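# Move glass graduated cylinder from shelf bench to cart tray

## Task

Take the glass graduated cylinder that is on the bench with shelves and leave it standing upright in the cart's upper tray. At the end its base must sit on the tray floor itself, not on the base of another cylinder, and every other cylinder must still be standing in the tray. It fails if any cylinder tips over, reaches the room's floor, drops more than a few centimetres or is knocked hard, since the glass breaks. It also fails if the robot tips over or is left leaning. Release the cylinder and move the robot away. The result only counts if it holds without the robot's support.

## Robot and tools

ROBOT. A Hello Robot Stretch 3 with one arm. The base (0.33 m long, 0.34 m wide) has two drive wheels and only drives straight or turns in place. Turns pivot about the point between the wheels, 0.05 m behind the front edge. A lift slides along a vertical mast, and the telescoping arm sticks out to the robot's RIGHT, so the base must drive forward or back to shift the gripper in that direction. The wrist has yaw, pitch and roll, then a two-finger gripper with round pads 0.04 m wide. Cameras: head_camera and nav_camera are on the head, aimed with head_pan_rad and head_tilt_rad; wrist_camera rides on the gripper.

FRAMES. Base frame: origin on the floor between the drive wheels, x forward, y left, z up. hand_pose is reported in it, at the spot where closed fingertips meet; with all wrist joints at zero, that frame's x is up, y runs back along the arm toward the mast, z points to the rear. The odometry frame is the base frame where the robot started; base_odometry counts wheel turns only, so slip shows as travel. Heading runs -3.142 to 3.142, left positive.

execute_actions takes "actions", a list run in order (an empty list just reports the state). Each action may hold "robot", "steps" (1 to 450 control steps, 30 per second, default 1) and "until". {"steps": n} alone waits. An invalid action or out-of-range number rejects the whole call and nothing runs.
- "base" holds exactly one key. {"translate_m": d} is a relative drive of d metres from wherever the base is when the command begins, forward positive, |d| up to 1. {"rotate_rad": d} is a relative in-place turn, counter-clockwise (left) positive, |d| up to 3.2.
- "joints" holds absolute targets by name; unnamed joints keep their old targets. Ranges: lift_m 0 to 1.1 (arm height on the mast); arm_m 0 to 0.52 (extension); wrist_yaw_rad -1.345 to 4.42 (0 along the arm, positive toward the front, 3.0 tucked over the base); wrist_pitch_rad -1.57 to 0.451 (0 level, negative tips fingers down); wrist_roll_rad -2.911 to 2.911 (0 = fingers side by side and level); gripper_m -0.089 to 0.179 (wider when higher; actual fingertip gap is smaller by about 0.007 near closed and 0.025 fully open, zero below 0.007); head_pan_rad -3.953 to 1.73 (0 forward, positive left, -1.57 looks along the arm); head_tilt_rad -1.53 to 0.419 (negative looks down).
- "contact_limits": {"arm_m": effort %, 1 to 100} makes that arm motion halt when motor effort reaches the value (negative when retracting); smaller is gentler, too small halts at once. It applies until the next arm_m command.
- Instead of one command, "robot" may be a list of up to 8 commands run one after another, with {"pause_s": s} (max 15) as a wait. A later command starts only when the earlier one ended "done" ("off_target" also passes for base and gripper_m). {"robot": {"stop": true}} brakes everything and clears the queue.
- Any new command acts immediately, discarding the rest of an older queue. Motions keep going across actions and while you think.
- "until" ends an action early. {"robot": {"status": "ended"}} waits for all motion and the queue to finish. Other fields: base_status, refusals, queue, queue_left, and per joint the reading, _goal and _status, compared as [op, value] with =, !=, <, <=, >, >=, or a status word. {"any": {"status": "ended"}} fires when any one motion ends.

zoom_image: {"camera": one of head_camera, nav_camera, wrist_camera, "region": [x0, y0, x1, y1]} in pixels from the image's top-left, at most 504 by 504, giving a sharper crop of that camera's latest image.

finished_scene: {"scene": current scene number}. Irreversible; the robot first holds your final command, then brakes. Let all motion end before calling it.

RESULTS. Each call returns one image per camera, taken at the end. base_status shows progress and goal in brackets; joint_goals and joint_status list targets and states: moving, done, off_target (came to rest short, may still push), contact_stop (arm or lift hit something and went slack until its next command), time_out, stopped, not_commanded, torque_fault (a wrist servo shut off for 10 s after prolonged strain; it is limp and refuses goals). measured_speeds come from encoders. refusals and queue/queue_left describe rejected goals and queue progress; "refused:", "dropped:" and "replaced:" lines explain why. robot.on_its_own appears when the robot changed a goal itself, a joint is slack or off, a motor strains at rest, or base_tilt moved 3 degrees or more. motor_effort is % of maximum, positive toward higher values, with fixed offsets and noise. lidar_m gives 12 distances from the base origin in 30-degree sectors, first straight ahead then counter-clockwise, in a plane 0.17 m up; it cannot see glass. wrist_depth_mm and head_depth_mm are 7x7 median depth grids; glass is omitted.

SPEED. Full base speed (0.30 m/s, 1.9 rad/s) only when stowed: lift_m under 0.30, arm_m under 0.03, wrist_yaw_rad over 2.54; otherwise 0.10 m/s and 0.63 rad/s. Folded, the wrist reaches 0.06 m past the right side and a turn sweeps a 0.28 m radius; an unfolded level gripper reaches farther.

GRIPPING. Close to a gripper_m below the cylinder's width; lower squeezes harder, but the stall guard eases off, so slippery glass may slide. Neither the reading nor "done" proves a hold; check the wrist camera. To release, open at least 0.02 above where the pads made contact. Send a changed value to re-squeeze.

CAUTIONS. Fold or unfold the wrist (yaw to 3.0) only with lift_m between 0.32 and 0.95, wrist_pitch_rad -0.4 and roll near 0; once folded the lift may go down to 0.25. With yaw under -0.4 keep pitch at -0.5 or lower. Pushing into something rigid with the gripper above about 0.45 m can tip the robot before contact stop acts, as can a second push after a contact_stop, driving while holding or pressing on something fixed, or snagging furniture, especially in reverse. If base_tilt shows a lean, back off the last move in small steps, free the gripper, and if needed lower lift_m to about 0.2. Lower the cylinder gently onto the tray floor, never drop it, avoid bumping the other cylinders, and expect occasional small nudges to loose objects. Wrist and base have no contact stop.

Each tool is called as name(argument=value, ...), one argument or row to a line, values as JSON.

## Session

execute_actions(
  actions=[],
)

Scene clock: 0.00 s.
robot.base_odometry: x=+0.000 y=+0.000 heading=+0.000 (m, m, rad; robot's odometry frame)
robot.turned_by_wheels: +0.000 (rad since the last result)
robot.turned_by_imu: +0.000 (rad since the last result)
robot.base_tilt: forward=+2.7 right=-0.5 (deg)
robot.lidar_m: 2.20 1.51 1.57 2.12 1.94 2.24 1.68 1.62 1.40 1.69 1.63 1.78
robot.head_depth_mm: 1169 2334 2523 2526 2480 2443 2384 / 1575 2348 2826 2762 2714 2679 2522 / 1664 2325 2644 2582 2593 2544 2474 / 1658 2343 2472 2438 2400 2381 2324 / 1656 2281 2327 2338 2262 2262 2217 / 1661 2166 2159 2158 2139 2092 2084 / 1670 2073 2040 2023 1991 1980 1952
robot.base_status: not_commanded
robot.joint_positions: lift_m=+0.500 arm_m=-0.001 wrist_yaw_rad=+2.870 wrist_pitch_rad=-0.541 wrist_roll_rad=+0.016 gripper_m=+0.037 head_pan_rad=-0.008 head_tilt_rad=-0.002
robot.joint_goals: lift_m=+0.500 arm_m=-0.001 wrist_yaw_rad=+2.870 wrist_pitch_rad=-0.541 wrist_roll_rad=+0.016 gripper_m=+0.037 head_pan_rad=-0.008 head_tilt_rad=-0.002
robot.joint_status: lift_m=not_commanded arm_m=not_commanded wrist_yaw_rad=not_commanded wrist_pitch_rad=not_commanded wrist_roll_rad=not_commanded gripper_m=not_commanded head_pan_rad=not_commanded head_tilt_rad=not_commanded
robot.measured_speeds: translate_m=+0.000 rotate_rad=+0.000 lift_m=+0.000 arm_m=+0.000 wrist_yaw_rad=+0.000 wrist_pitch_rad=+0.000 wrist_roll_rad=+0.000 head_pan_rad=+0.000 head_tilt_rad=+0.000
robot: refusals=0 queue=idle queue_left=0
robot.motor_effort: left_wheel=-1 right_wheel=+0 lift_m=+21 arm_m=-1 wrist_yaw_rad=-1 wrist_pitch_rad=+7 wrist_roll_rad=+0 gripper_m=+0 head_pan_rad=+1 head_tilt_rad=+2 (%)
robot.hand_pose: x=+0.0343 y=+0.0555 z=+0.4861 quat_wxyz=(+0.280, +0.705, +0.093, +0.644) (m; robot's base frame)
robot.wrist_depth_mm: - - - - - - - / - - - - - - - / - - - - - - - / - - 937 915 895 857 824 / 856 819 807 794 786 740 703 / 742 703 - 675 635 646 629 / 645 635 627 614 587 561 556
pictures: head_camera (sideways: a quarter turn clockwise sets it upright), nav_camera (sideways: a quarter turn counterclockwise sets it upright), wrist_camera
Images, in order (width x height): head_camera 896x504, nav_camera 672x504, wrist_camera 644x364.

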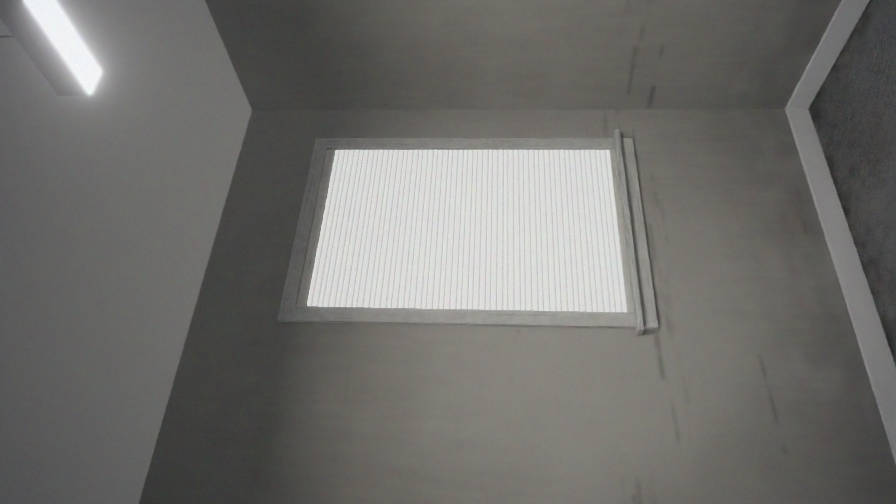

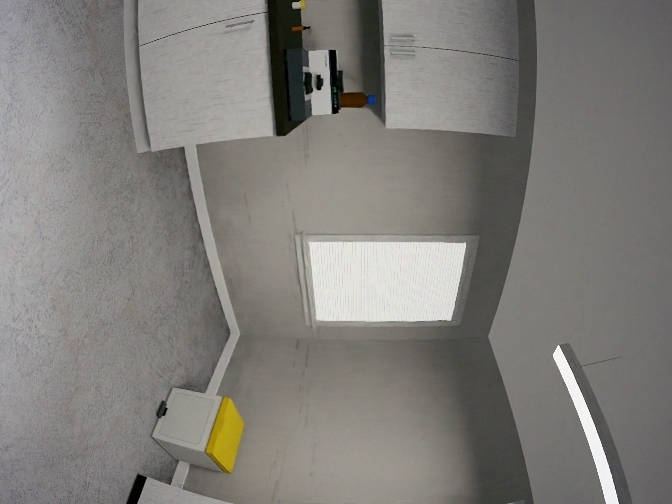

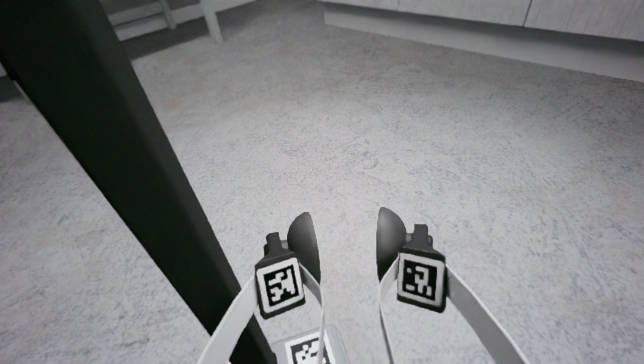

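Bench is to the left/behind. Turn toward it while stowing.

execute_actions(
  actions=[
    {"robot":{"joints":{"lift_m":0.28,"wrist_pitch_rad":-0.4,"wrist_yaw_rad":3.0,"head_pan_rad":-2.3,"head_tilt_rad":-0.3}},"steps":450,"until":{"robot":{"status":"ended"}}},
  ],
)

execute_actions(
  actions=[
    {"robot":{"joints":{"head_pan_rad":0},"base":{"rotate_rad":2.2}},"steps":450,"until":{"robot":{"status":"ended"}}},
  ],
)

Scene clock: 5.20 s.
robot.base_odometry: x=+0.000 y=+0.000 heading=+0.000 (m, m, rad; robot's odometry frame)
robot.turned_by_wheels: +0.000 (rad since the last result)
robot.turned_by_imu: +0.001 (rad since the last result)
robot.base_tilt: forward=+2.9 right=-0.5 (deg)
robot.lidar_m: 2.19 1.51 1.57 2.12 1.93 2.24 1.68 1.62 1.40 1.68 1.63 1.79
robot.head_depth_mm: 1380 1428 1473 1526 1593 1659 1634 / 1422 1476 1510 1574 1637 1715 1647 / 1446 1505 1566 1626 1693 1783 1643 / 1497 1564 1620 1677 1761 1836 1625 / 1549 1622 1665 1736 1818 1882 1616 / 1596 1667 1730 1821 1761 1764 1543 / 1650 1720 1821 1882 1764 1708 1564
robot.base_status: not_commanded
robot.joint_positions: lift_m=+0.281 arm_m=-0.001 wrist_yaw_rad=+2.998 wrist_pitch_rad=-0.422 wrist_roll_rad=+0.016 gripper_m=+0.037 head_pan_rad=-2.293 head_tilt_rad=-0.296
robot.joint_goals: lift_m=+0.280 arm_m=-0.001 wrist_yaw_rad=+3.000 wrist_pitch_rad=-0.400 wrist_roll_rad=+0.016 gripper_m=+0.037 head_pan_rad=-2.300 head_tilt_rad=-0.300
robot.joint_status: lift_m=done arm_m=not_commanded wrist_yaw_rad=done wrist_pitch_rad=done wrist_roll_rad=not_commanded gripper_m=not_commanded head_pan_rad=done head_tilt_rad=done
robot.measured_speeds: translate_m=+0.000 rotate_rad=+0.000 lift_m=+0.000 arm_m=+0.000 wrist_yaw_rad=+0.000 wrist_pitch_rad=+0.000 wrist_roll_rad=+0.000 head_pan_rad=+0.000 head_tilt_rad=+0.000
robot: refusals=0 queue=done queue_left=0
robot.motor_effort: left_wheel=-1(1) right_wheel=+0(0) lift_m=+9(17) arm_m=-1(1) wrist_yaw_rad=+3(4) wrist_pitch_rad=+10(11) wrist_roll_rad=+0(0) gripper_m=+0(0) head_pan_rad=-3(39) head_tilt_rad=-2(20) (%)
robot.hand_pose: x=+0.0109 y=+0.0774 z=+0.2925 quat_wxyz=(+0.198, +0.705, +0.097, +0.674) (m; robot's base frame)
robot.wrist_depth_mm: - - - - - - - / - - - - - - - / - - - 937 876 822 788 / 832 792 743 723 682 650 644 / 655 630 - 586 581 549 529 / 550 520 - - 462 463 451 / 464 - - - 411 399 396
pictures: head_camera (sideways: a quarter turn clockwise sets it upright), nav_camera (sideways: a quarter turn counterclockwise sets it upright), wrist_camera
Images, in order (width x height): head_camera 896x504, nav_camera 672x504, wrist_camera 644x364.

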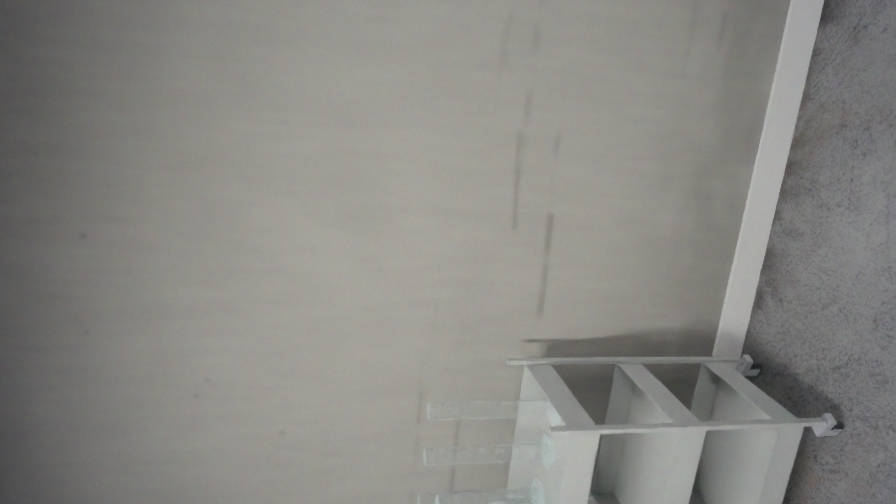

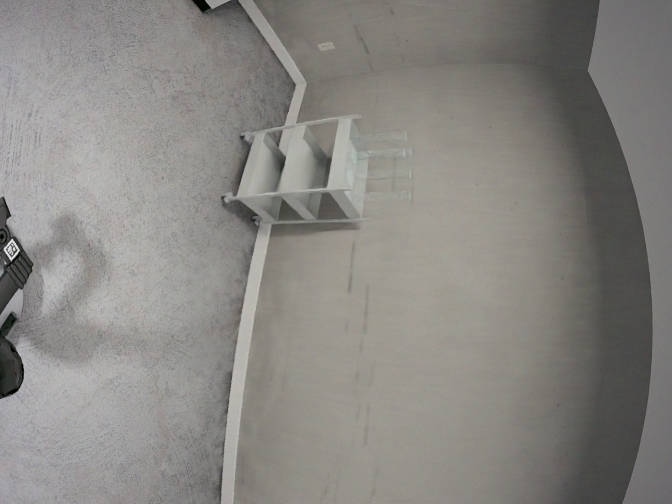

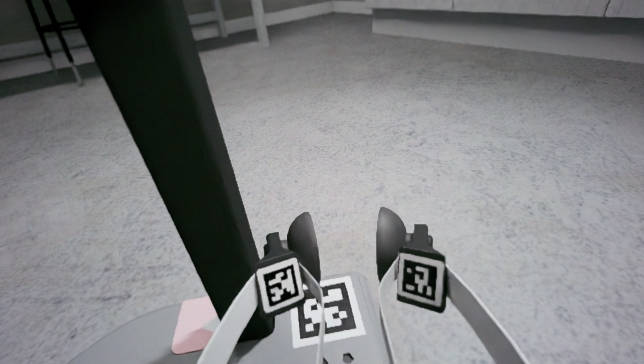

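Scene clock: 7.80 s.
robot.base_odometry: x=+0.000 y=+0.000 heading=+2.200 (m, m, rad; robot's odometry frame)
robot.turned_by_wheels: +2.200 (rad since the last result)
robot.turned_by_imu: +2.157 (rad since the last result)
robot.base_tilt: forward=+2.7 right=-0.4 (deg)
robot.lidar_m: 1.93 2.07 1.64 1.62 1.62 1.66 1.63 1.79 2.16 1.51 1.63 2.12
robot.head_depth_mm: 2296 2369 2494 2514 2705 2202 1657 / 2325 2384 2473 2493 2673 2177 1654 / 2310 2376 2492 2402 2626 2150 1642 / 2322 2420 2551 2352 2670 2135 1624 / 2358 2435 2551 2388 2775 2122 1618 / 2375 2464 2558 2613 2748 2043 1618 / 2365 2465 2564 2714 2721 2115 1615
robot.base_status: done (rotate_rad +2.1999 of +2.2000)
robot.joint_positions: lift_m=+0.281 arm_m=-0.001 wrist_yaw_rad=+2.998 wrist_pitch_rad=-0.422 wrist_roll_rad=+0.016 gripper_m=+0.037 head_pan_rad=-0.007 head_tilt_rad=-0.297
robot.joint_goals: lift_m=+0.280 arm_m=-0.001 wrist_yaw_rad=+3.000 wrist_pitch_rad=-0.400 wrist_roll_rad=+0.016 gripper_m=+0.037 head_pan_rad=+0.000 head_tilt_rad=-0.300
robot.joint_status: lift_m=done arm_m=not_commanded wrist_yaw_rad=done wrist_pitch_rad=done wrist_roll_rad=not_commanded gripper_m=not_commanded head_pan_rad=done head_tilt_rad=done
robot.measured_speeds: translate_m=+0.000 rotate_rad=+0.000 lift_m=+0.000 arm_m=+0.000 wrist_yaw_rad=+0.000 wrist_pitch_rad=+0.000 wrist_roll_rad=+0.000 head_pan_rad=+0.000 head_tilt_rad=+0.000
robot: refusals=0 queue=done queue_left=0
robot.motor_effort: left_wheel=-4(13) right_wheel=+2(9) lift_m=+9(9) arm_m=-1(1) wrist_yaw_rad=+2(3) wrist_pitch_rad=+10(10) wrist_roll_rad=+0(0) gripper_m=+0(0) head_pan_rad=+3(36) head_tilt_rad=-2(2) (%)
robot.hand_pose: x=+0.0108 y=+0.0774 z=+0.2925 quat_wxyz=(+0.198, +0.705, +0.097, +0.674) (m; robot's base frame)
robot.wrist_depth_mm: - - - - - - - / - - - - - - - / - - - 943 878 830 796 / 831 798 740 710 684 652 637 / 648 631 - 584 571 541 522 / 544 527 - - 467 461 449 / 462 - - - 412 401 393
pictures: head_camera (sideways: a quarter turn clockwise sets it upright), nav_camera (sideways: a quarter turn counterclockwise sets it upright), wrist_camera
Images, in order (width x height): head_camera 896x504, nav_camera 672x504, wrist_camera 644x364.

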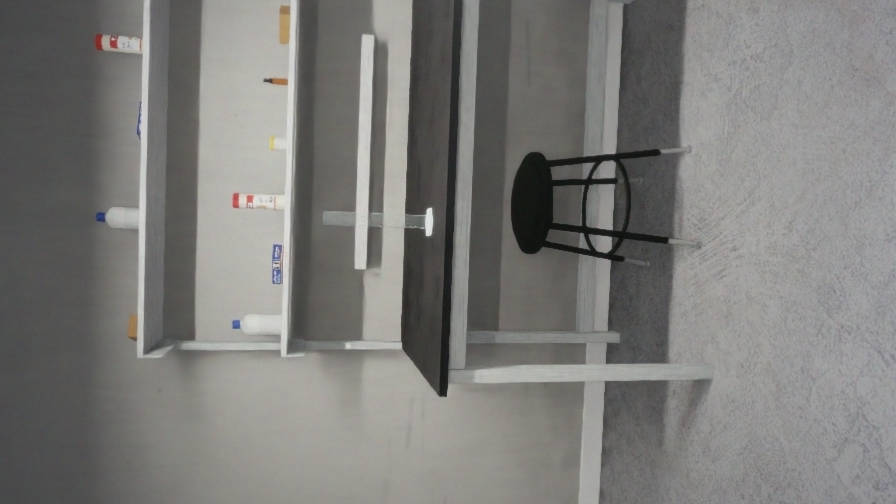

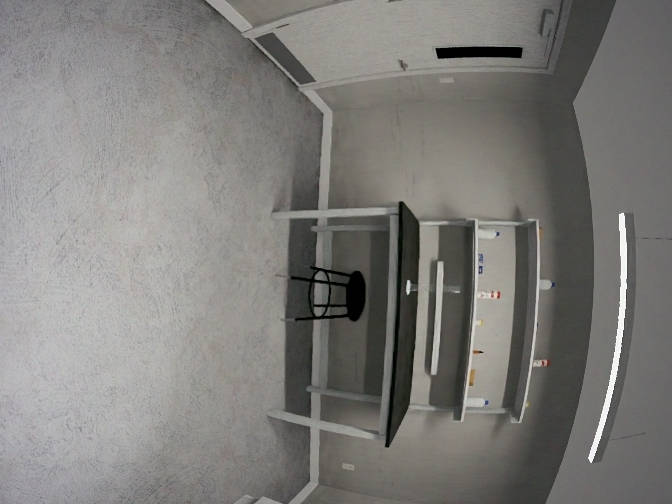

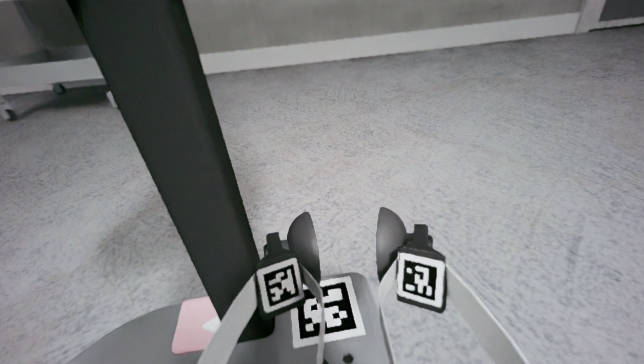

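execute_actions(
  actions=[
    {"robot":{"base":{"translate_m":1.0},"joints":{"head_pan_rad":-1.57,"head_tilt_rad":-0.5}},"steps":200,"until":{"robot":{"translate_m":[">",0.35]}}},
    {"robot":[{"base":{"translate_m":1.0}},{"base":{"rotate_rad":1.43}},{"joints":{"lift_m":1.02}}],"steps":450,"until":{"robot":{"lift_m":[">",0.36]}}},
    {"robot":{"joints":{"wrist_yaw_rad":0,"wrist_roll_rad":0,"gripper_m":0.12}},"steps":200,"until":{"robot":{"wrist_yaw_rad":["<",0.8]}}},
    {"robot":{"joints":{"wrist_pitch_rad":0}},"steps":400,"until":{"robot":{"status":"ended"}}},
  ],
)

Scene clock: 29.27 s.
robot.base_odometry: x=-0.798 y=+1.097 heading=-2.653 (m, m, rad; robot's odometry frame)
robot.turned_by_wheels: +1.430 (rad since the last result)
robot.turned_by_imu: +1.404 (rad since the last result)
robot.base_tilt: forward=+2.7 right=-0.3 (deg)
robot.lidar_m: 1.46 1.53 2.00 2.97 3.08 1.73 1.65 1.22 0.86 0.69 0.62 1.55
robot.head_depth_mm: 1110 1206 1324 1056 - - - / 1115 1204 1298 1036 733 - - / 901 1193 1288 1098 - - - / 1083 1180 1273 1079 - - - / 1051 1169 1259 999 652 1526 1349 / 1059 1161 1244 931 648 1503 1352 / 929 1147 1223 918 642 1510 1338
robot.base_status: done (rotate_rad +1.4299 of +1.4300)
robot.joint_positions: lift_m=+1.019 arm_m=-0.001 wrist_yaw_rad=+0.002 wrist_pitch_rad=-0.024 wrist_roll_rad=+0.003 gripper_m=+0.120 head_pan_rad=-1.563 head_tilt_rad=-0.494
robot.joint_goals: lift_m=+1.020 arm_m=-0.001 wrist_yaw_rad=+0.000 wrist_pitch_rad=+0.000 wrist_roll_rad=+0.000 gripper_m=+0.120 head_pan_rad=-1.570 head_tilt_rad=-0.500
robot.joint_status: lift_m=done arm_m=not_commanded wrist_yaw_rad=done wrist_pitch_rad=done wrist_roll_rad=done gripper_m=done head_pan_rad=done head_tilt_rad=done
robot.measured_speeds: translate_m=+0.000 rotate_rad=+0.000 lift_m=+0.000 arm_m=+0.000 wrist_yaw_rad=+0.000 wrist_pitch_rad=+0.000 wrist_roll_rad=+0.000 head_pan_rad=+0.000 head_tilt_rad=+0.000
robot: refusals=0 queue=done queue_left=0
robot.motor_effort: left_wheel=-4(13) right_wheel=+2(9) lift_m=+33(32) arm_m=-1(1) wrist_yaw_rad=-3(3) wrist_pitch_rad=+11(12) wrist_roll_rad=-2(2) gripper_m=+0(75) head_pan_rad=-3(38) head_tilt_rad=-3(17) (%)
robot.hand_pose: x=-0.0208 y=-0.3998 z=+1.1279 quat_wxyz=(+0.706, +0.010, -0.708, -0.008) (m; robot's base frame)
robot.wrist_depth_mm: 951 963 806 781 809 876 837 / - - - - - - - / - - - - - - - / - - - - - - - / - - 851 772 716 745 657 / - 579 539 527 506 - 485 / 480 430 413 404 399 385 377
pictures: head_camera (sideways: a quarter turn clockwise sets it upright), nav_camera (sideways: a quarter turn counterclockwise sets it upright), wrist_camera
Images, in order (width x height): head_camera 896x504, nav_camera 672x504, wrist_camera 644x364.

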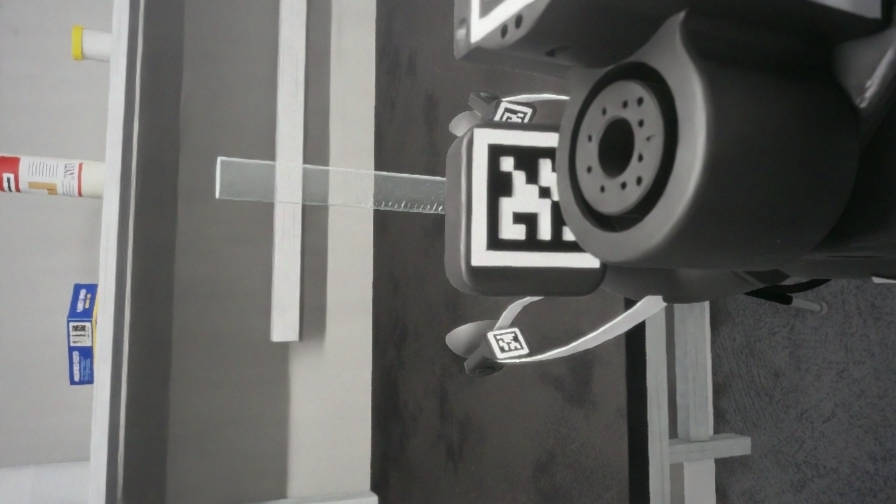

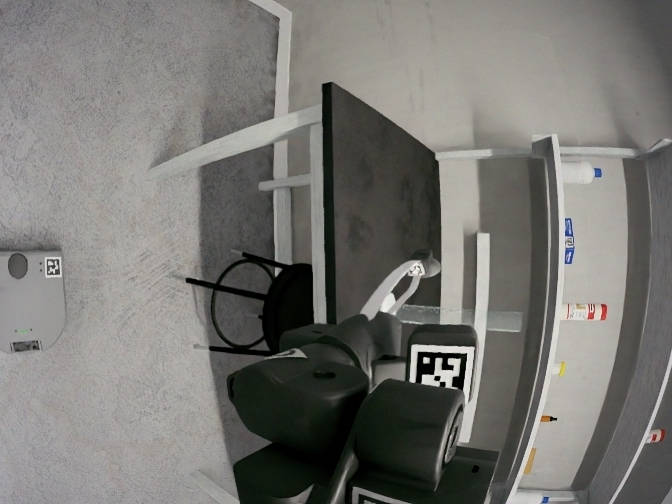

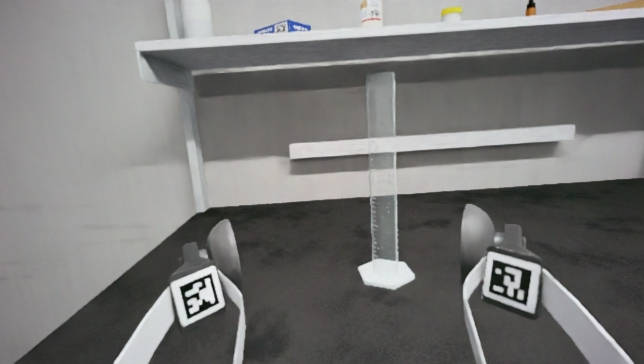

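execute_actions(
  actions=[
    {"robot":[{"base":{"translate_m":-0.06},"joints":{"arm_m":0.27}}],"steps":450,"until":{"robot":{"status":"ended"}}},
  ],
)

Scene clock: 33.97 s.
robot.base_odometry: x=-0.745 y=+1.125 heading=-2.653 (m, m, rad; robot's odometry frame)
robot.turned_by_wheels: +0.000 (rad since the last result)
robot.turned_by_imu: +0.001 (rad since the last result)
robot.base_tilt: forward=+2.6 right=-0.5 (deg)
robot.lidar_m: 1.52 1.58 2.09 2.97 3.05 1.68 1.59 1.17 0.83 0.68 0.66 1.61
robot.head_depth_mm: 1116 1215 1224 - 672 1582 1385 / 1101 1202 1260 915 671 1547 1341 / 1087 1191 - - 663 966 1362 / 1066 1193 1233 - 659 962 1338 / 1067 1172 1252 940 655 1498 1339 / 1055 1168 1234 931 646 1510 1347 / 1070 1155 1238 920 643 1481 1340
robot.base_status: done (translate_m -0.0600 of -0.0600)
robot.joint_positions: lift_m=+1.019 arm_m=+0.270 wrist_yaw_rad=+0.001 wrist_pitch_rad=-0.024 wrist_roll_rad=+0.003 gripper_m=+0.120 head_pan_rad=-1.563 head_tilt_rad=-0.494
robot.joint_goals: lift_m=+1.020 arm_m=+0.270 wrist_yaw_rad=+0.000 wrist_pitch_rad=+0.000 wrist_roll_rad=+0.000 gripper_m=+0.120 head_pan_rad=-1.570 head_tilt_rad=-0.500
robot.joint_status: lift_m=done arm_m=done wrist_yaw_rad=done wrist_pitch_rad=done wrist_roll_rad=done gripper_m=done head_pan_rad=done head_tilt_rad=done
robot.measured_speeds: translate_m=+0.000 rotate_rad=+0.000 lift_m=+0.000 arm_m=+0.000 wrist_yaw_rad=+0.000 wrist_pitch_rad=+0.000 wrist_roll_rad=+0.000 head_pan_rad=+0.000 head_tilt_rad=+0.000
robot: refusals=0 queue=done queue_left=0
robot.motor_effort: left_wheel=-4(13) right_wheel=+3(4) lift_m=+33(32) arm_m=+3(4) wrist_yaw_rad=-1(3) wrist_pitch_rad=+11(11) wrist_roll_rad=-2(2) gripper_m=+0(0) head_pan_rad=-3(3) head_tilt_rad=-3(3) (%)
robot.hand_pose: x=-0.0212 y=-0.6702 z=+1.1279 quat_wxyz=(+0.706, +0.009, -0.708, -0.008) (m; robot's base frame)
robot.wrist_depth_mm: 485 513 545 586 631 683 742 / 754 756 757 770 774 757 777 / 786 784 793 794 787 766 805 / 800 791 799 823 815 844 823 / 839 815 829 740 705 730 654 / 864 567 541 524 505 - 477 / 440 424 411 406 393 386 375
pictures: head_camera (sideways: a quarter turn clockwise sets it upright), nav_camera (sideways: a quarter turn counterclockwise sets it upright), wrist_camera
Images, in order (width x height): head_camera 896x504, nav_camera 672x504, wrist_camera 644x364.

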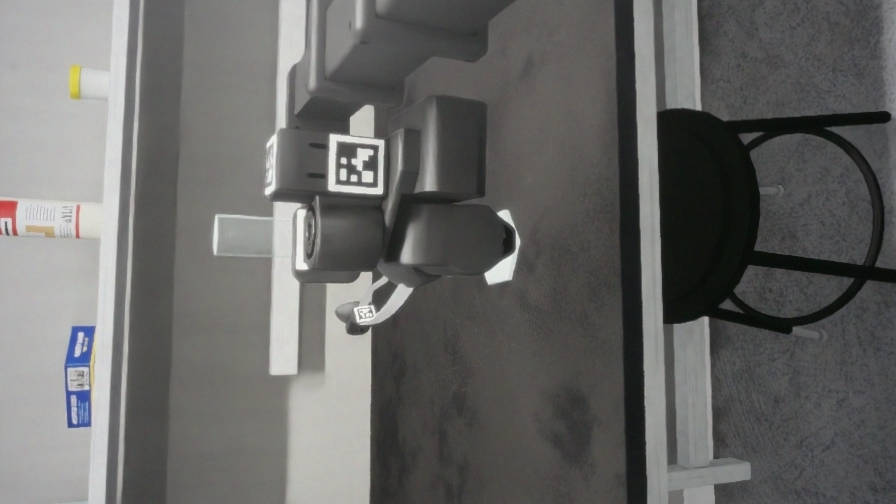

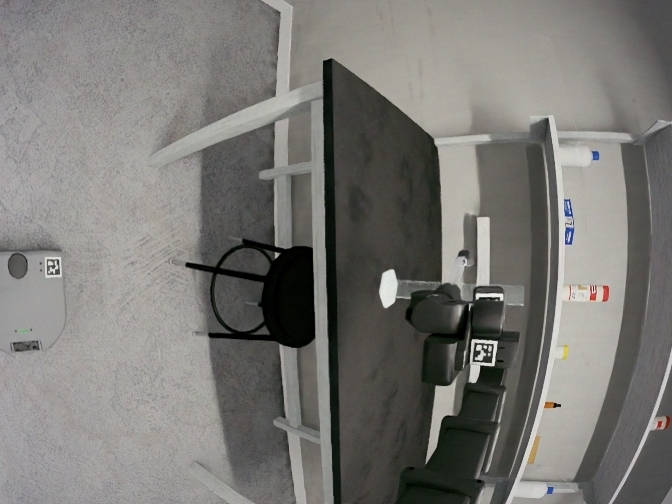

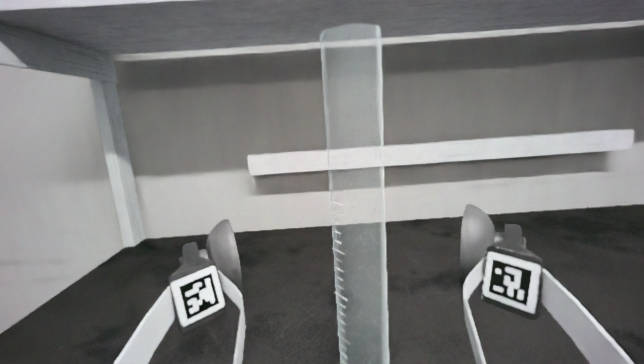

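Width ~53 px → ~0.085 more; shift back ~1.2 cm.

execute_actions(
  actions=[
    {"robot":[{"base":{"translate_m":-0.013},"joints":{"arm_m":0.35}},{"joints":{"gripper_m":0.075}}],"steps":450,"until":{"robot":{"status":"ended"}}},
  ],
)

Scene clock: 38.13 s.
robot.base_odometry: x=-0.734 y=+1.131 heading=-2.653 (m, m, rad; robot's odometry frame)
robot.turned_by_wheels: +0.000 (rad since the last result)
robot.turned_by_imu: +0.001 (rad since the last result)
robot.base_tilt: forward=+2.8 right=-0.4 (deg)
robot.lidar_m: 1.53 1.60 2.10 2.96 3.05 1.66 1.57 1.15 0.83 0.68 0.66 1.63
robot.head_depth_mm: 1116 1216 1232 861 674 1585 1391 / 1101 1208 1263 913 665 1557 1351 / 1106 1202 - 876 665 968 1381 / 899 1184 - 866 658 959 1333 / 1074 1180 1265 936 653 1226 1324 / 1056 1169 1243 931 645 1510 1349 / 1063 1155 1233 922 646 1499 1349
robot.base_status: done (translate_m -0.0130 of -0.0130)
robot.joint_positions: lift_m=+1.019 arm_m=+0.350 wrist_yaw_rad=+0.001 wrist_pitch_rad=-0.024 wrist_roll_rad=+0.003 gripper_m=+0.075 head_pan_rad=-1.563 head_tilt_rad=-0.494
robot.joint_goals: lift_m=+1.020 arm_m=+0.350 wrist_yaw_rad=+0.000 wrist_pitch_rad=+0.000 wrist_roll_rad=+0.000 gripper_m=+0.075 head_pan_rad=-1.570 head_tilt_rad=-0.500
robot.joint_status: lift_m=done arm_m=done wrist_yaw_rad=done wrist_pitch_rad=done wrist_roll_rad=done gripper_m=done head_pan_rad=done head_tilt_rad=done
robot.measured_speeds: translate_m=+0.000 rotate_rad=+0.000 lift_m=+0.000 arm_m=+0.000 wrist_yaw_rad=+0.000 wrist_pitch_rad=+0.000 wrist_roll_rad=+0.000 head_pan_rad=+0.000 head_tilt_rad=+0.000
robot: refusals=0 queue=done queue_left=0
robot.motor_effort: left_wheel=-4(11) right_wheel=+2(5) lift_m=+32(33) arm_m=+4(3) wrist_yaw_rad=-1(1) wrist_pitch_rad=+11(11) wrist_roll_rad=-2(2) gripper_m=+0(77) head_pan_rad=-3(3) head_tilt_rad=-3(3) (%)
robot.hand_pose: x=-0.0212 y=-0.7502 z=+1.1279 quat_wxyz=(+0.706, +0.009, -0.708, -0.008) (m; robot's base frame)
robot.wrist_depth_mm: 493 511 554 585 625 672 686 / 646 685 685 704 698 698 700 / 710 696 714 714 715 715 715 / 718 722 723 731 749 748 758 / 746 734 767 751 754 673 645 / 774 567 553 518 487 513 476 / 446 432 409 404 394 387 378
pictures: head_camera (sideways: a quarter turn clockwise sets it upright), nav_camera (sideways: a quarter turn counterclockwise sets it upright), wrist_camera
Images, in order (width x height): head_camera 896x504, nav_camera 672x504, wrist_camera 644x364.

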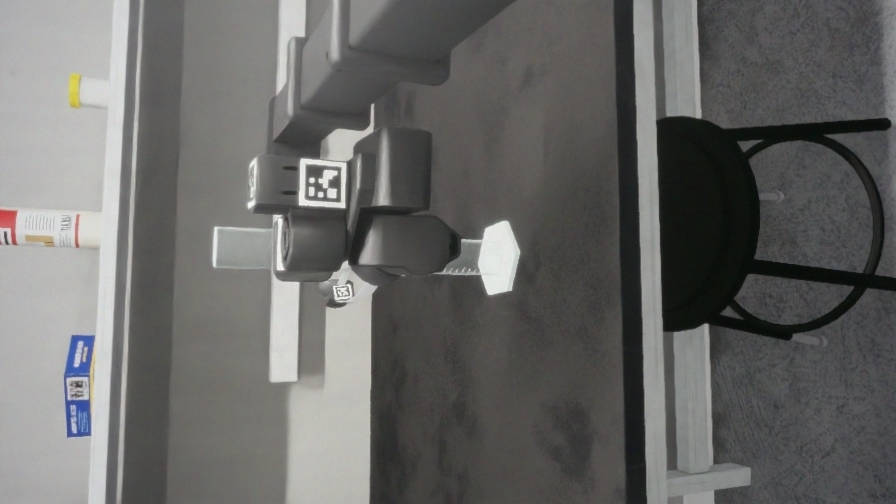

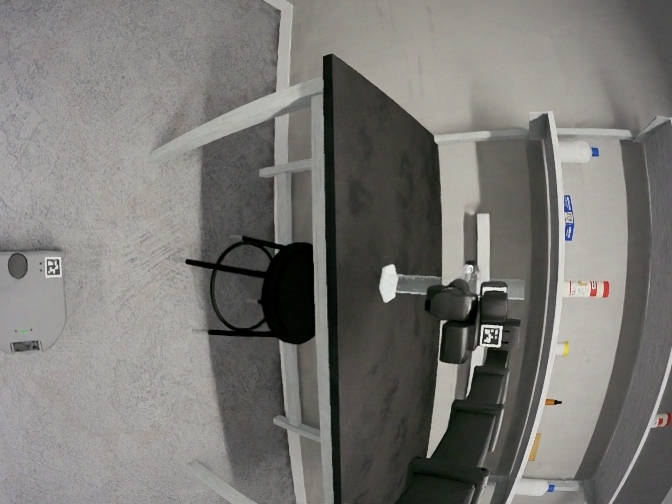

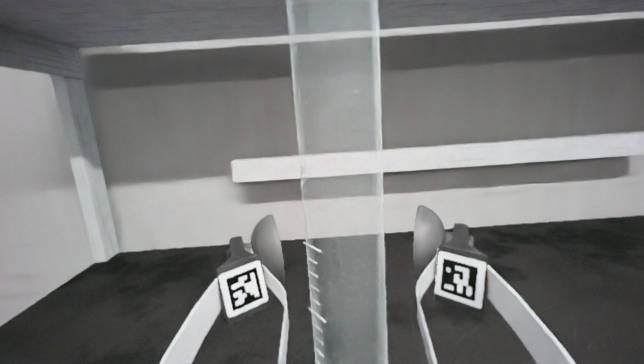

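execute_actions(
  actions=[
    {"robot":[{"base":{"translate_m":0.002},"joints":{"arm_m":0.354}},{"joints":{"gripper_m":-0.012}},{"joints":{"lift_m":1.045}}],"steps":450,"until":{"robot":{"status":"ended"}}},
  ],
)

Scene clock: 43.50 s.
robot.base_odometry: x=-0.735 y=+1.130 heading=-2.653 (m, m, rad; robot's odometry frame)
robot.turned_by_wheels: +0.000 (rad since the last result)
robot.turned_by_imu: +0.001 (rad since the last result)
robot.base_tilt: forward=+2.7 right=-0.3 (deg)
robot.lidar_m: 1.53 1.60 2.10 2.96 3.04 1.66 1.57 1.16 0.83 0.68 0.66 1.62
robot.head_depth_mm: 1121 1223 - 924 673 1588 1381 / 1102 1199 1323 966 668 1542 1334 / 1096 1180 - 961 664 967 1359 / 899 1183 - 895 658 964 1328 / 1067 1180 1254 936 654 1231 1327 / 1056 1170 1243 931 649 1507 1351 / 1073 1160 1224 921 641 1504 1339
robot.base_status: done (translate_m +0.0020 of +0.0020)
robot.joint_positions: lift_m=+1.044 arm_m=+0.354 wrist_yaw_rad=+0.000 wrist_pitch_rad=-0.041 wrist_roll_rad=+0.003 gripper_m=-0.011 head_pan_rad=-1.563 head_tilt_rad=-0.494
robot.joint_goals: lift_m=+1.045 arm_m=+0.354 wrist_yaw_rad=+0.000 wrist_pitch_rad=+0.000 wrist_roll_rad=+0.000 gripper_m=-0.012 head_pan_rad=-1.570 head_tilt_rad=-0.500
robot.joint_status: lift_m=done arm_m=done wrist_yaw_rad=done wrist_pitch_rad=done wrist_roll_rad=done gripper_m=done head_pan_rad=done head_tilt_rad=done
robot.measured_speeds: translate_m=+0.000 rotate_rad=+0.000 lift_m=+0.000 arm_m=+0.000 wrist_yaw_rad=+0.000 wrist_pitch_rad=+0.000 wrist_roll_rad=+0.000 head_pan_rad=+0.000 head_tilt_rad=+0.000
robot: refusals=0 queue=done queue_left=0
robot.motor_effort: left_wheel=-4(6) right_wheel=+2(8) lift_m=+34(34) arm_m=+3(4) wrist_yaw_rad=+0(1) wrist_pitch_rad=+19(20) wrist_roll_rad=-2(2) gripper_m=-18(93) head_pan_rad=-3(3) head_tilt_rad=-2(3) (%)
robot.hand_pose: x=-0.0214 y=-0.7536 z=+1.1484 quat_wxyz=(+0.706, +0.015, -0.708, -0.015) (m; robot's base frame)
robot.wrist_depth_mm: 448 472 507 540 585 668 684 / 615 676 680 688 680 687 705 / 675 697 712 703 719 711 730 / 725 724 737 687 740 742 746 / 748 746 756 743 747 709 673 / 757 582 582 548 509 521 500 / 473 451 436 426 412 409 395
pictures: head_camera (sideways: a quarter turn clockwise sets it upright), nav_camera (sideways: a quarter turn counterclockwise sets it upright), wrist_camera
Images, in order (width x height): head_camera 896x504, nav_camera 672x504, wrist_camera 644x364.

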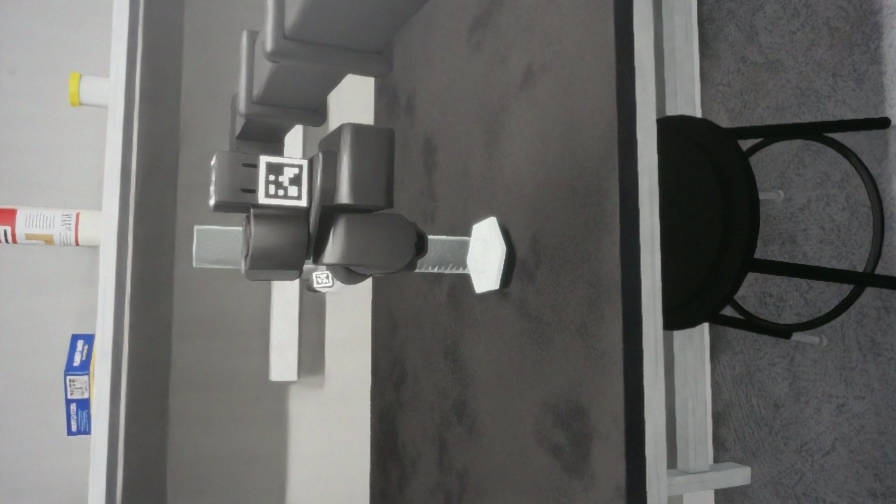

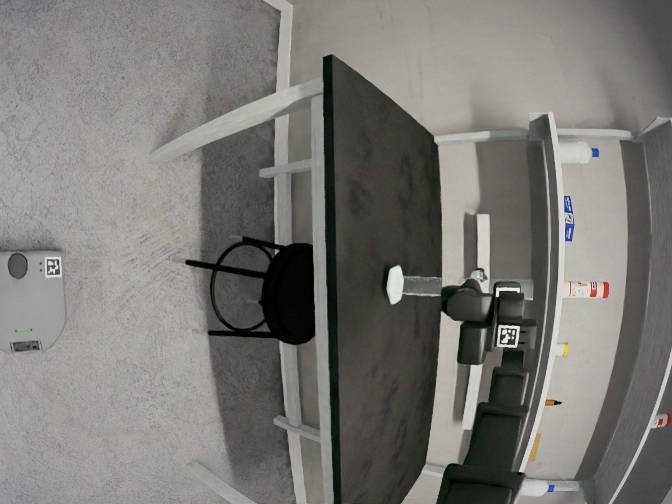

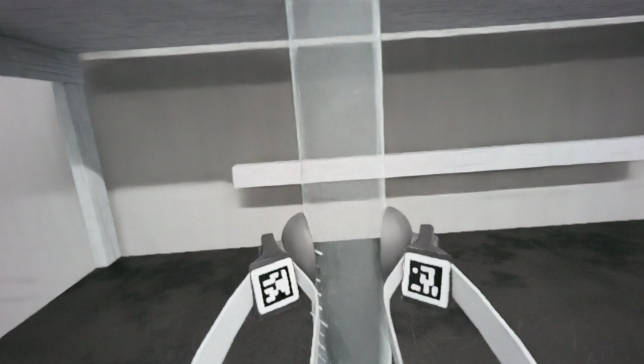

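execute_actions(
  actions=[
    {"robot":[{"joints":{"lift_m":1.07,"arm_m":0.0,"head_pan_rad":-0.6,"head_tilt_rad":-0.55},"base":{"rotate_rad":1.46}},{"base":{"translate_m":1.0},"joints":{"lift_m":0.92}}],"steps":450,"until":{"robot":{"translate_m":[">",0.6]}}},
    {"robot":{"base":{"translate_m":1.0}},"steps":450,"until":{"robot":{"status":"ended"}}},
  ],
)

Scene clock: 66.87 s.
robot.base_odometry: x=-0.146 y=-0.358 heading=-1.194 (m, m, rad; robot's odometry frame)
robot.turned_by_wheels: +1.460 (rad since the last result)
robot.turned_by_imu: +1.438 (rad since the last result)
robot.base_tilt: forward=+2.9 right=-0.4 (deg)
robot.lidar_m: 1.40 1.41 1.76 1.85 1.86 2.26 2.11 2.23 1.42 1.28 0.99 1.04
robot.head_depth_mm: 1161 1236 1304 1379 1481 1568 1333 / 1249 1329 1423 1406 1512 1558 1320 / 1357 1442 1560 1396 1381 1490 1322 / 1481 1576 1702 1471 1557 1527 1321 / 1610 1763 1921 2060 1954 1594 1304 / 1796 1939 2115 2368 2024 1582 1304 / 1754 1853 2007 2174 2010 1574 1297
robot.base_status: done (translate_m +1.0000 of +1.0000)
robot.joint_positions: lift_m=+0.921 arm_m=+0.000 wrist_yaw_rad=+0.001 wrist_pitch_rad=-0.042 wrist_roll_rad=+0.003 gripper_m=-0.011 head_pan_rad=-0.607 head_tilt_rad=-0.543
robot.joint_goals: lift_m=+0.920 arm_m=+0.000 wrist_yaw_rad=+0.000 wrist_pitch_rad=+0.000 wrist_roll_rad=+0.000 gripper_m=-0.012 head_pan_rad=-0.600 head_tilt_rad=-0.550
robot.joint_status: lift_m=done arm_m=done wrist_yaw_rad=done wrist_pitch_rad=done wrist_roll_rad=done gripper_m=done head_pan_rad=done head_tilt_rad=done
robot.measured_speeds: translate_m=+0.000 rotate_rad=+0.000 lift_m=+0.000 arm_m=+0.000 wrist_yaw_rad=+0.000 wrist_pitch_rad=+0.000 wrist_roll_rad=+0.000 head_pan_rad=+0.000 head_tilt_rad=+0.000
robot: refusals=0 queue=done queue_left=0
robot.motor_effort: left_wheel=-4(14) right_wheel=+2(9) lift_m=+10(35) arm_m=-4(5) wrist_yaw_rad=-1(0) wrist_pitch_rad=+20(20) wrist_roll_rad=-2(2) gripper_m=-17(17) head_pan_rad=+3(35) head_tilt_rad=-3(10) (%)
robot.hand_pose: x=-0.0213 y=-0.4004 z=+1.0244 quat_wxyz=(+0.706, +0.015, -0.708, -0.015) (m; robot's base frame)
robot.wrist_depth_mm: 857 899 951 970 - - - / 886 927 942 - - - - / 931 955 - - - - - / 961 - - - - - - / 974 - - - - - - / 893 - - - - - - / 938 - - - - - -
pictures: head_camera (sideways: a quarter turn clockwise sets it upright), nav_camera (sideways: a quarter turn counterclockwise sets it upright), wrist_camera
Images, in order (width x height): head_camera 896x504, nav_camera 672x504, wrist_camera 644x364.

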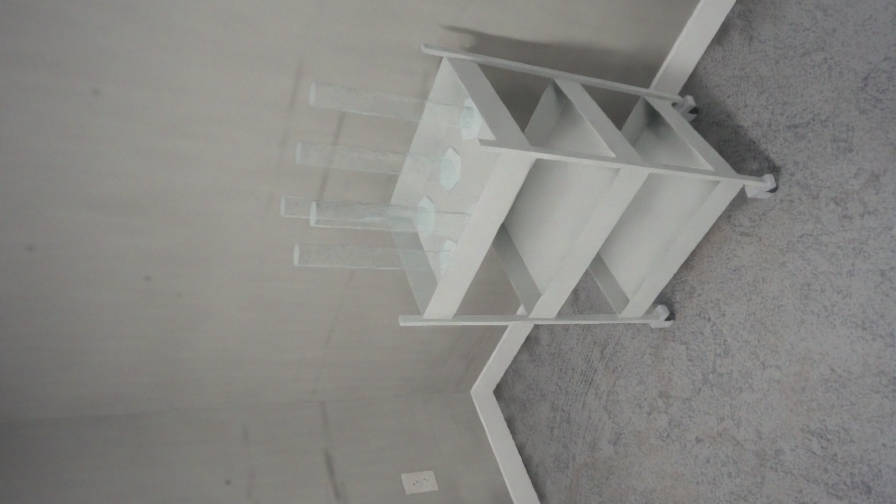

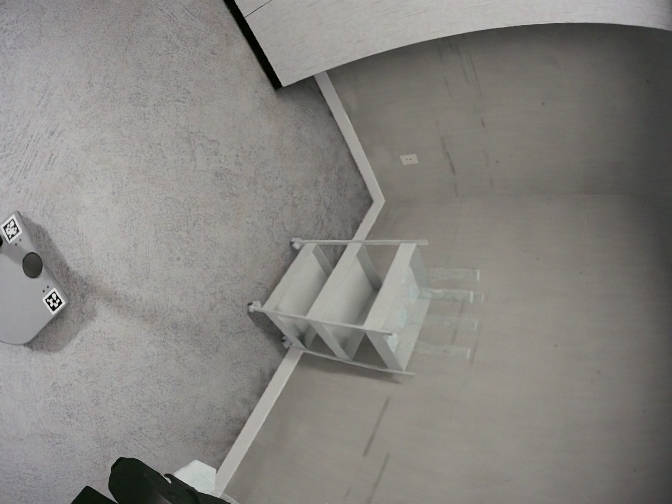

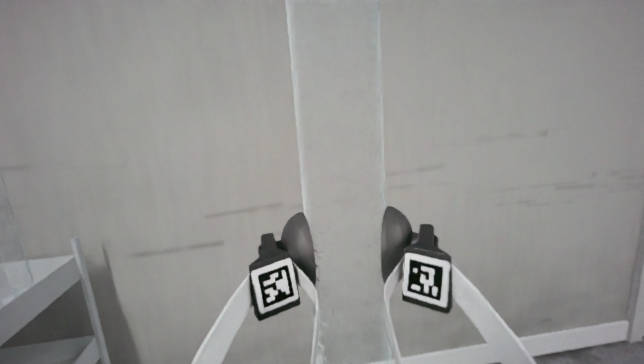

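execute_actions(
  actions=[
    {"robot":[{"joints":{"head_pan_rad":-1.55,"head_tilt_rad":-0.65},"base":{"translate_m":0.57}},{"base":{"rotate_rad":0.2},"joints":{"arm_m":0.2}}],"steps":450,"until":{"robot":{"status":"ended"}}},
  ],
)

Scene clock: 79.17 s.
robot.base_odometry: x=+0.064 y=-0.888 heading=-0.994 (m, m, rad; robot's odometry frame)
robot.turned_by_wheels: +0.200 (rad since the last result)
robot.turned_by_imu: +0.198 (rad since the last result)
robot.base_tilt: forward=+2.7 right=-0.4 (deg)
robot.lidar_m: 0.85 0.89 1.42 2.05 2.04 2.84 2.67 1.65 1.23 0.74 0.78 1.35
robot.head_depth_mm: 970 1068 1187 - - 1494 1255 / 977 1073 1196 - 1595 1501 1253 / 977 1076 1189 - 1597 1492 1244 / 984 1076 1176 - 1183 1315 1237 / 973 1078 1194 1160 1177 1263 1234 / 984 1080 1204 1141 1176 1203 1234 / 984 1085 1199 1132 1162 1293 1221
robot.base_status: done (rotate_rad +0.1999 of +0.2000)
robot.joint_positions: lift_m=+0.921 arm_m=+0.200 wrist_yaw_rad=+0.001 wrist_pitch_rad=-0.042 wrist_roll_rad=+0.003 gripper_m=-0.011 head_pan_rad=-1.543 head_tilt_rad=-0.642
robot.joint_goals: lift_m=+0.920 arm_m=+0.200 wrist_yaw_rad=+0.000 wrist_pitch_rad=+0.000 wrist_roll_rad=+0.000 gripper_m=-0.012 head_pan_rad=-1.550 head_tilt_rad=-0.650
robot.joint_status: lift_m=done arm_m=done wrist_yaw_rad=done wrist_pitch_rad=done wrist_roll_rad=done gripper_m=done head_pan_rad=done head_tilt_rad=done
robot.measured_speeds: translate_m=+0.000 rotate_rad=+0.000 lift_m=+0.000 arm_m=+0.000 wrist_yaw_rad=+0.000 wrist_pitch_rad=+0.000 wrist_roll_rad=+0.000 head_pan_rad=+0.000 head_tilt_rad=+0.000
robot: refusals=0 queue=done queue_left=0
robot.motor_effort: left_wheel=-5(11) right_wheel=+3(6) lift_m=+10(11) arm_m=+3(3) wrist_yaw_rad=+0(1) wrist_pitch_rad=+20(20) wrist_roll_rad=-2(2) gripper_m=-18(18) head_pan_rad=-3(38) head_tilt_rad=-4(13) (%)
robot.hand_pose: x=-0.0213 y=-0.5996 z=+1.0244 quat_wxyz=(+0.706, +0.015, -0.708, -0.015) (m; robot's base frame)
robot.wrist_depth_mm: 693 695 689 677 670 657 651 / 737 723 717 698 686 679 687 / 759 747 731 730 713 698 704 / 780 763 750 751 753 731 723 / 820 804 798 795 766 773 748 / 859 823 722 699 792 785 778 / 900 618 615 613 828 823 812
pictures: head_camera (sideways: a quarter turn clockwise sets it upright), nav_camera (sideways: a quarter turn counterclockwise sets it upright), wrist_camera
Images, in order (width x height): head_camera 896x504, nav_camera 672x504, wrist_camera 644x364.

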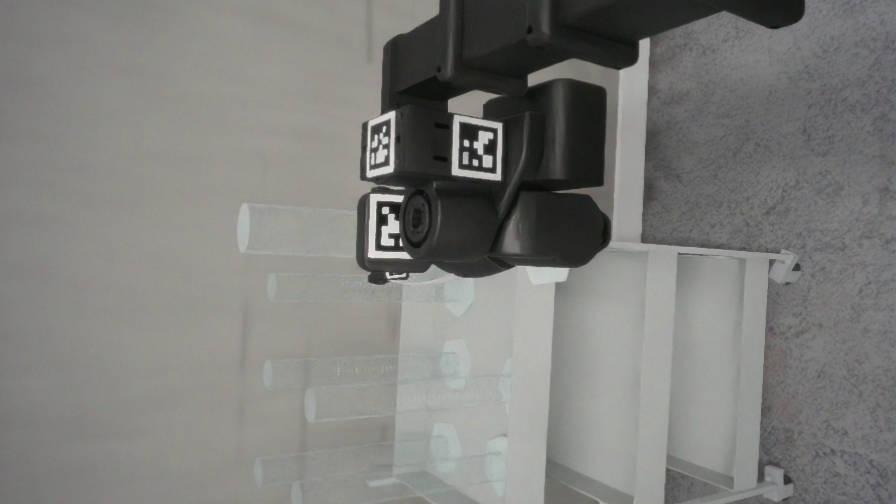

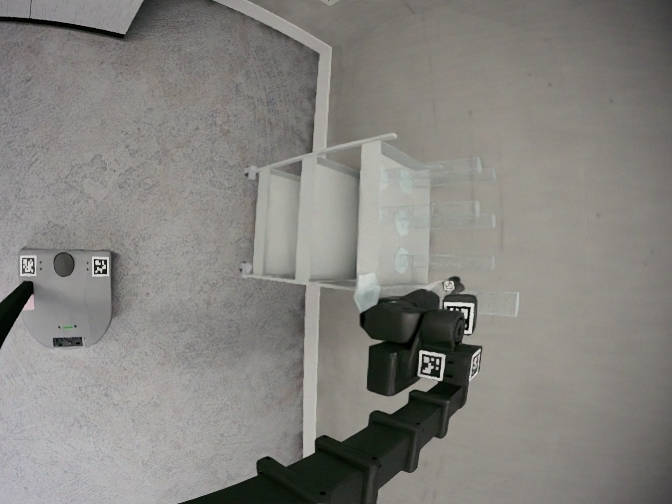

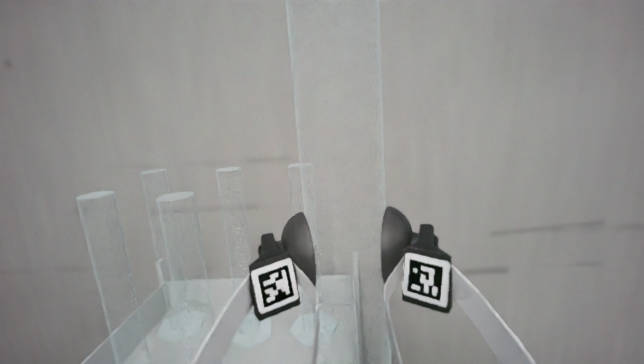

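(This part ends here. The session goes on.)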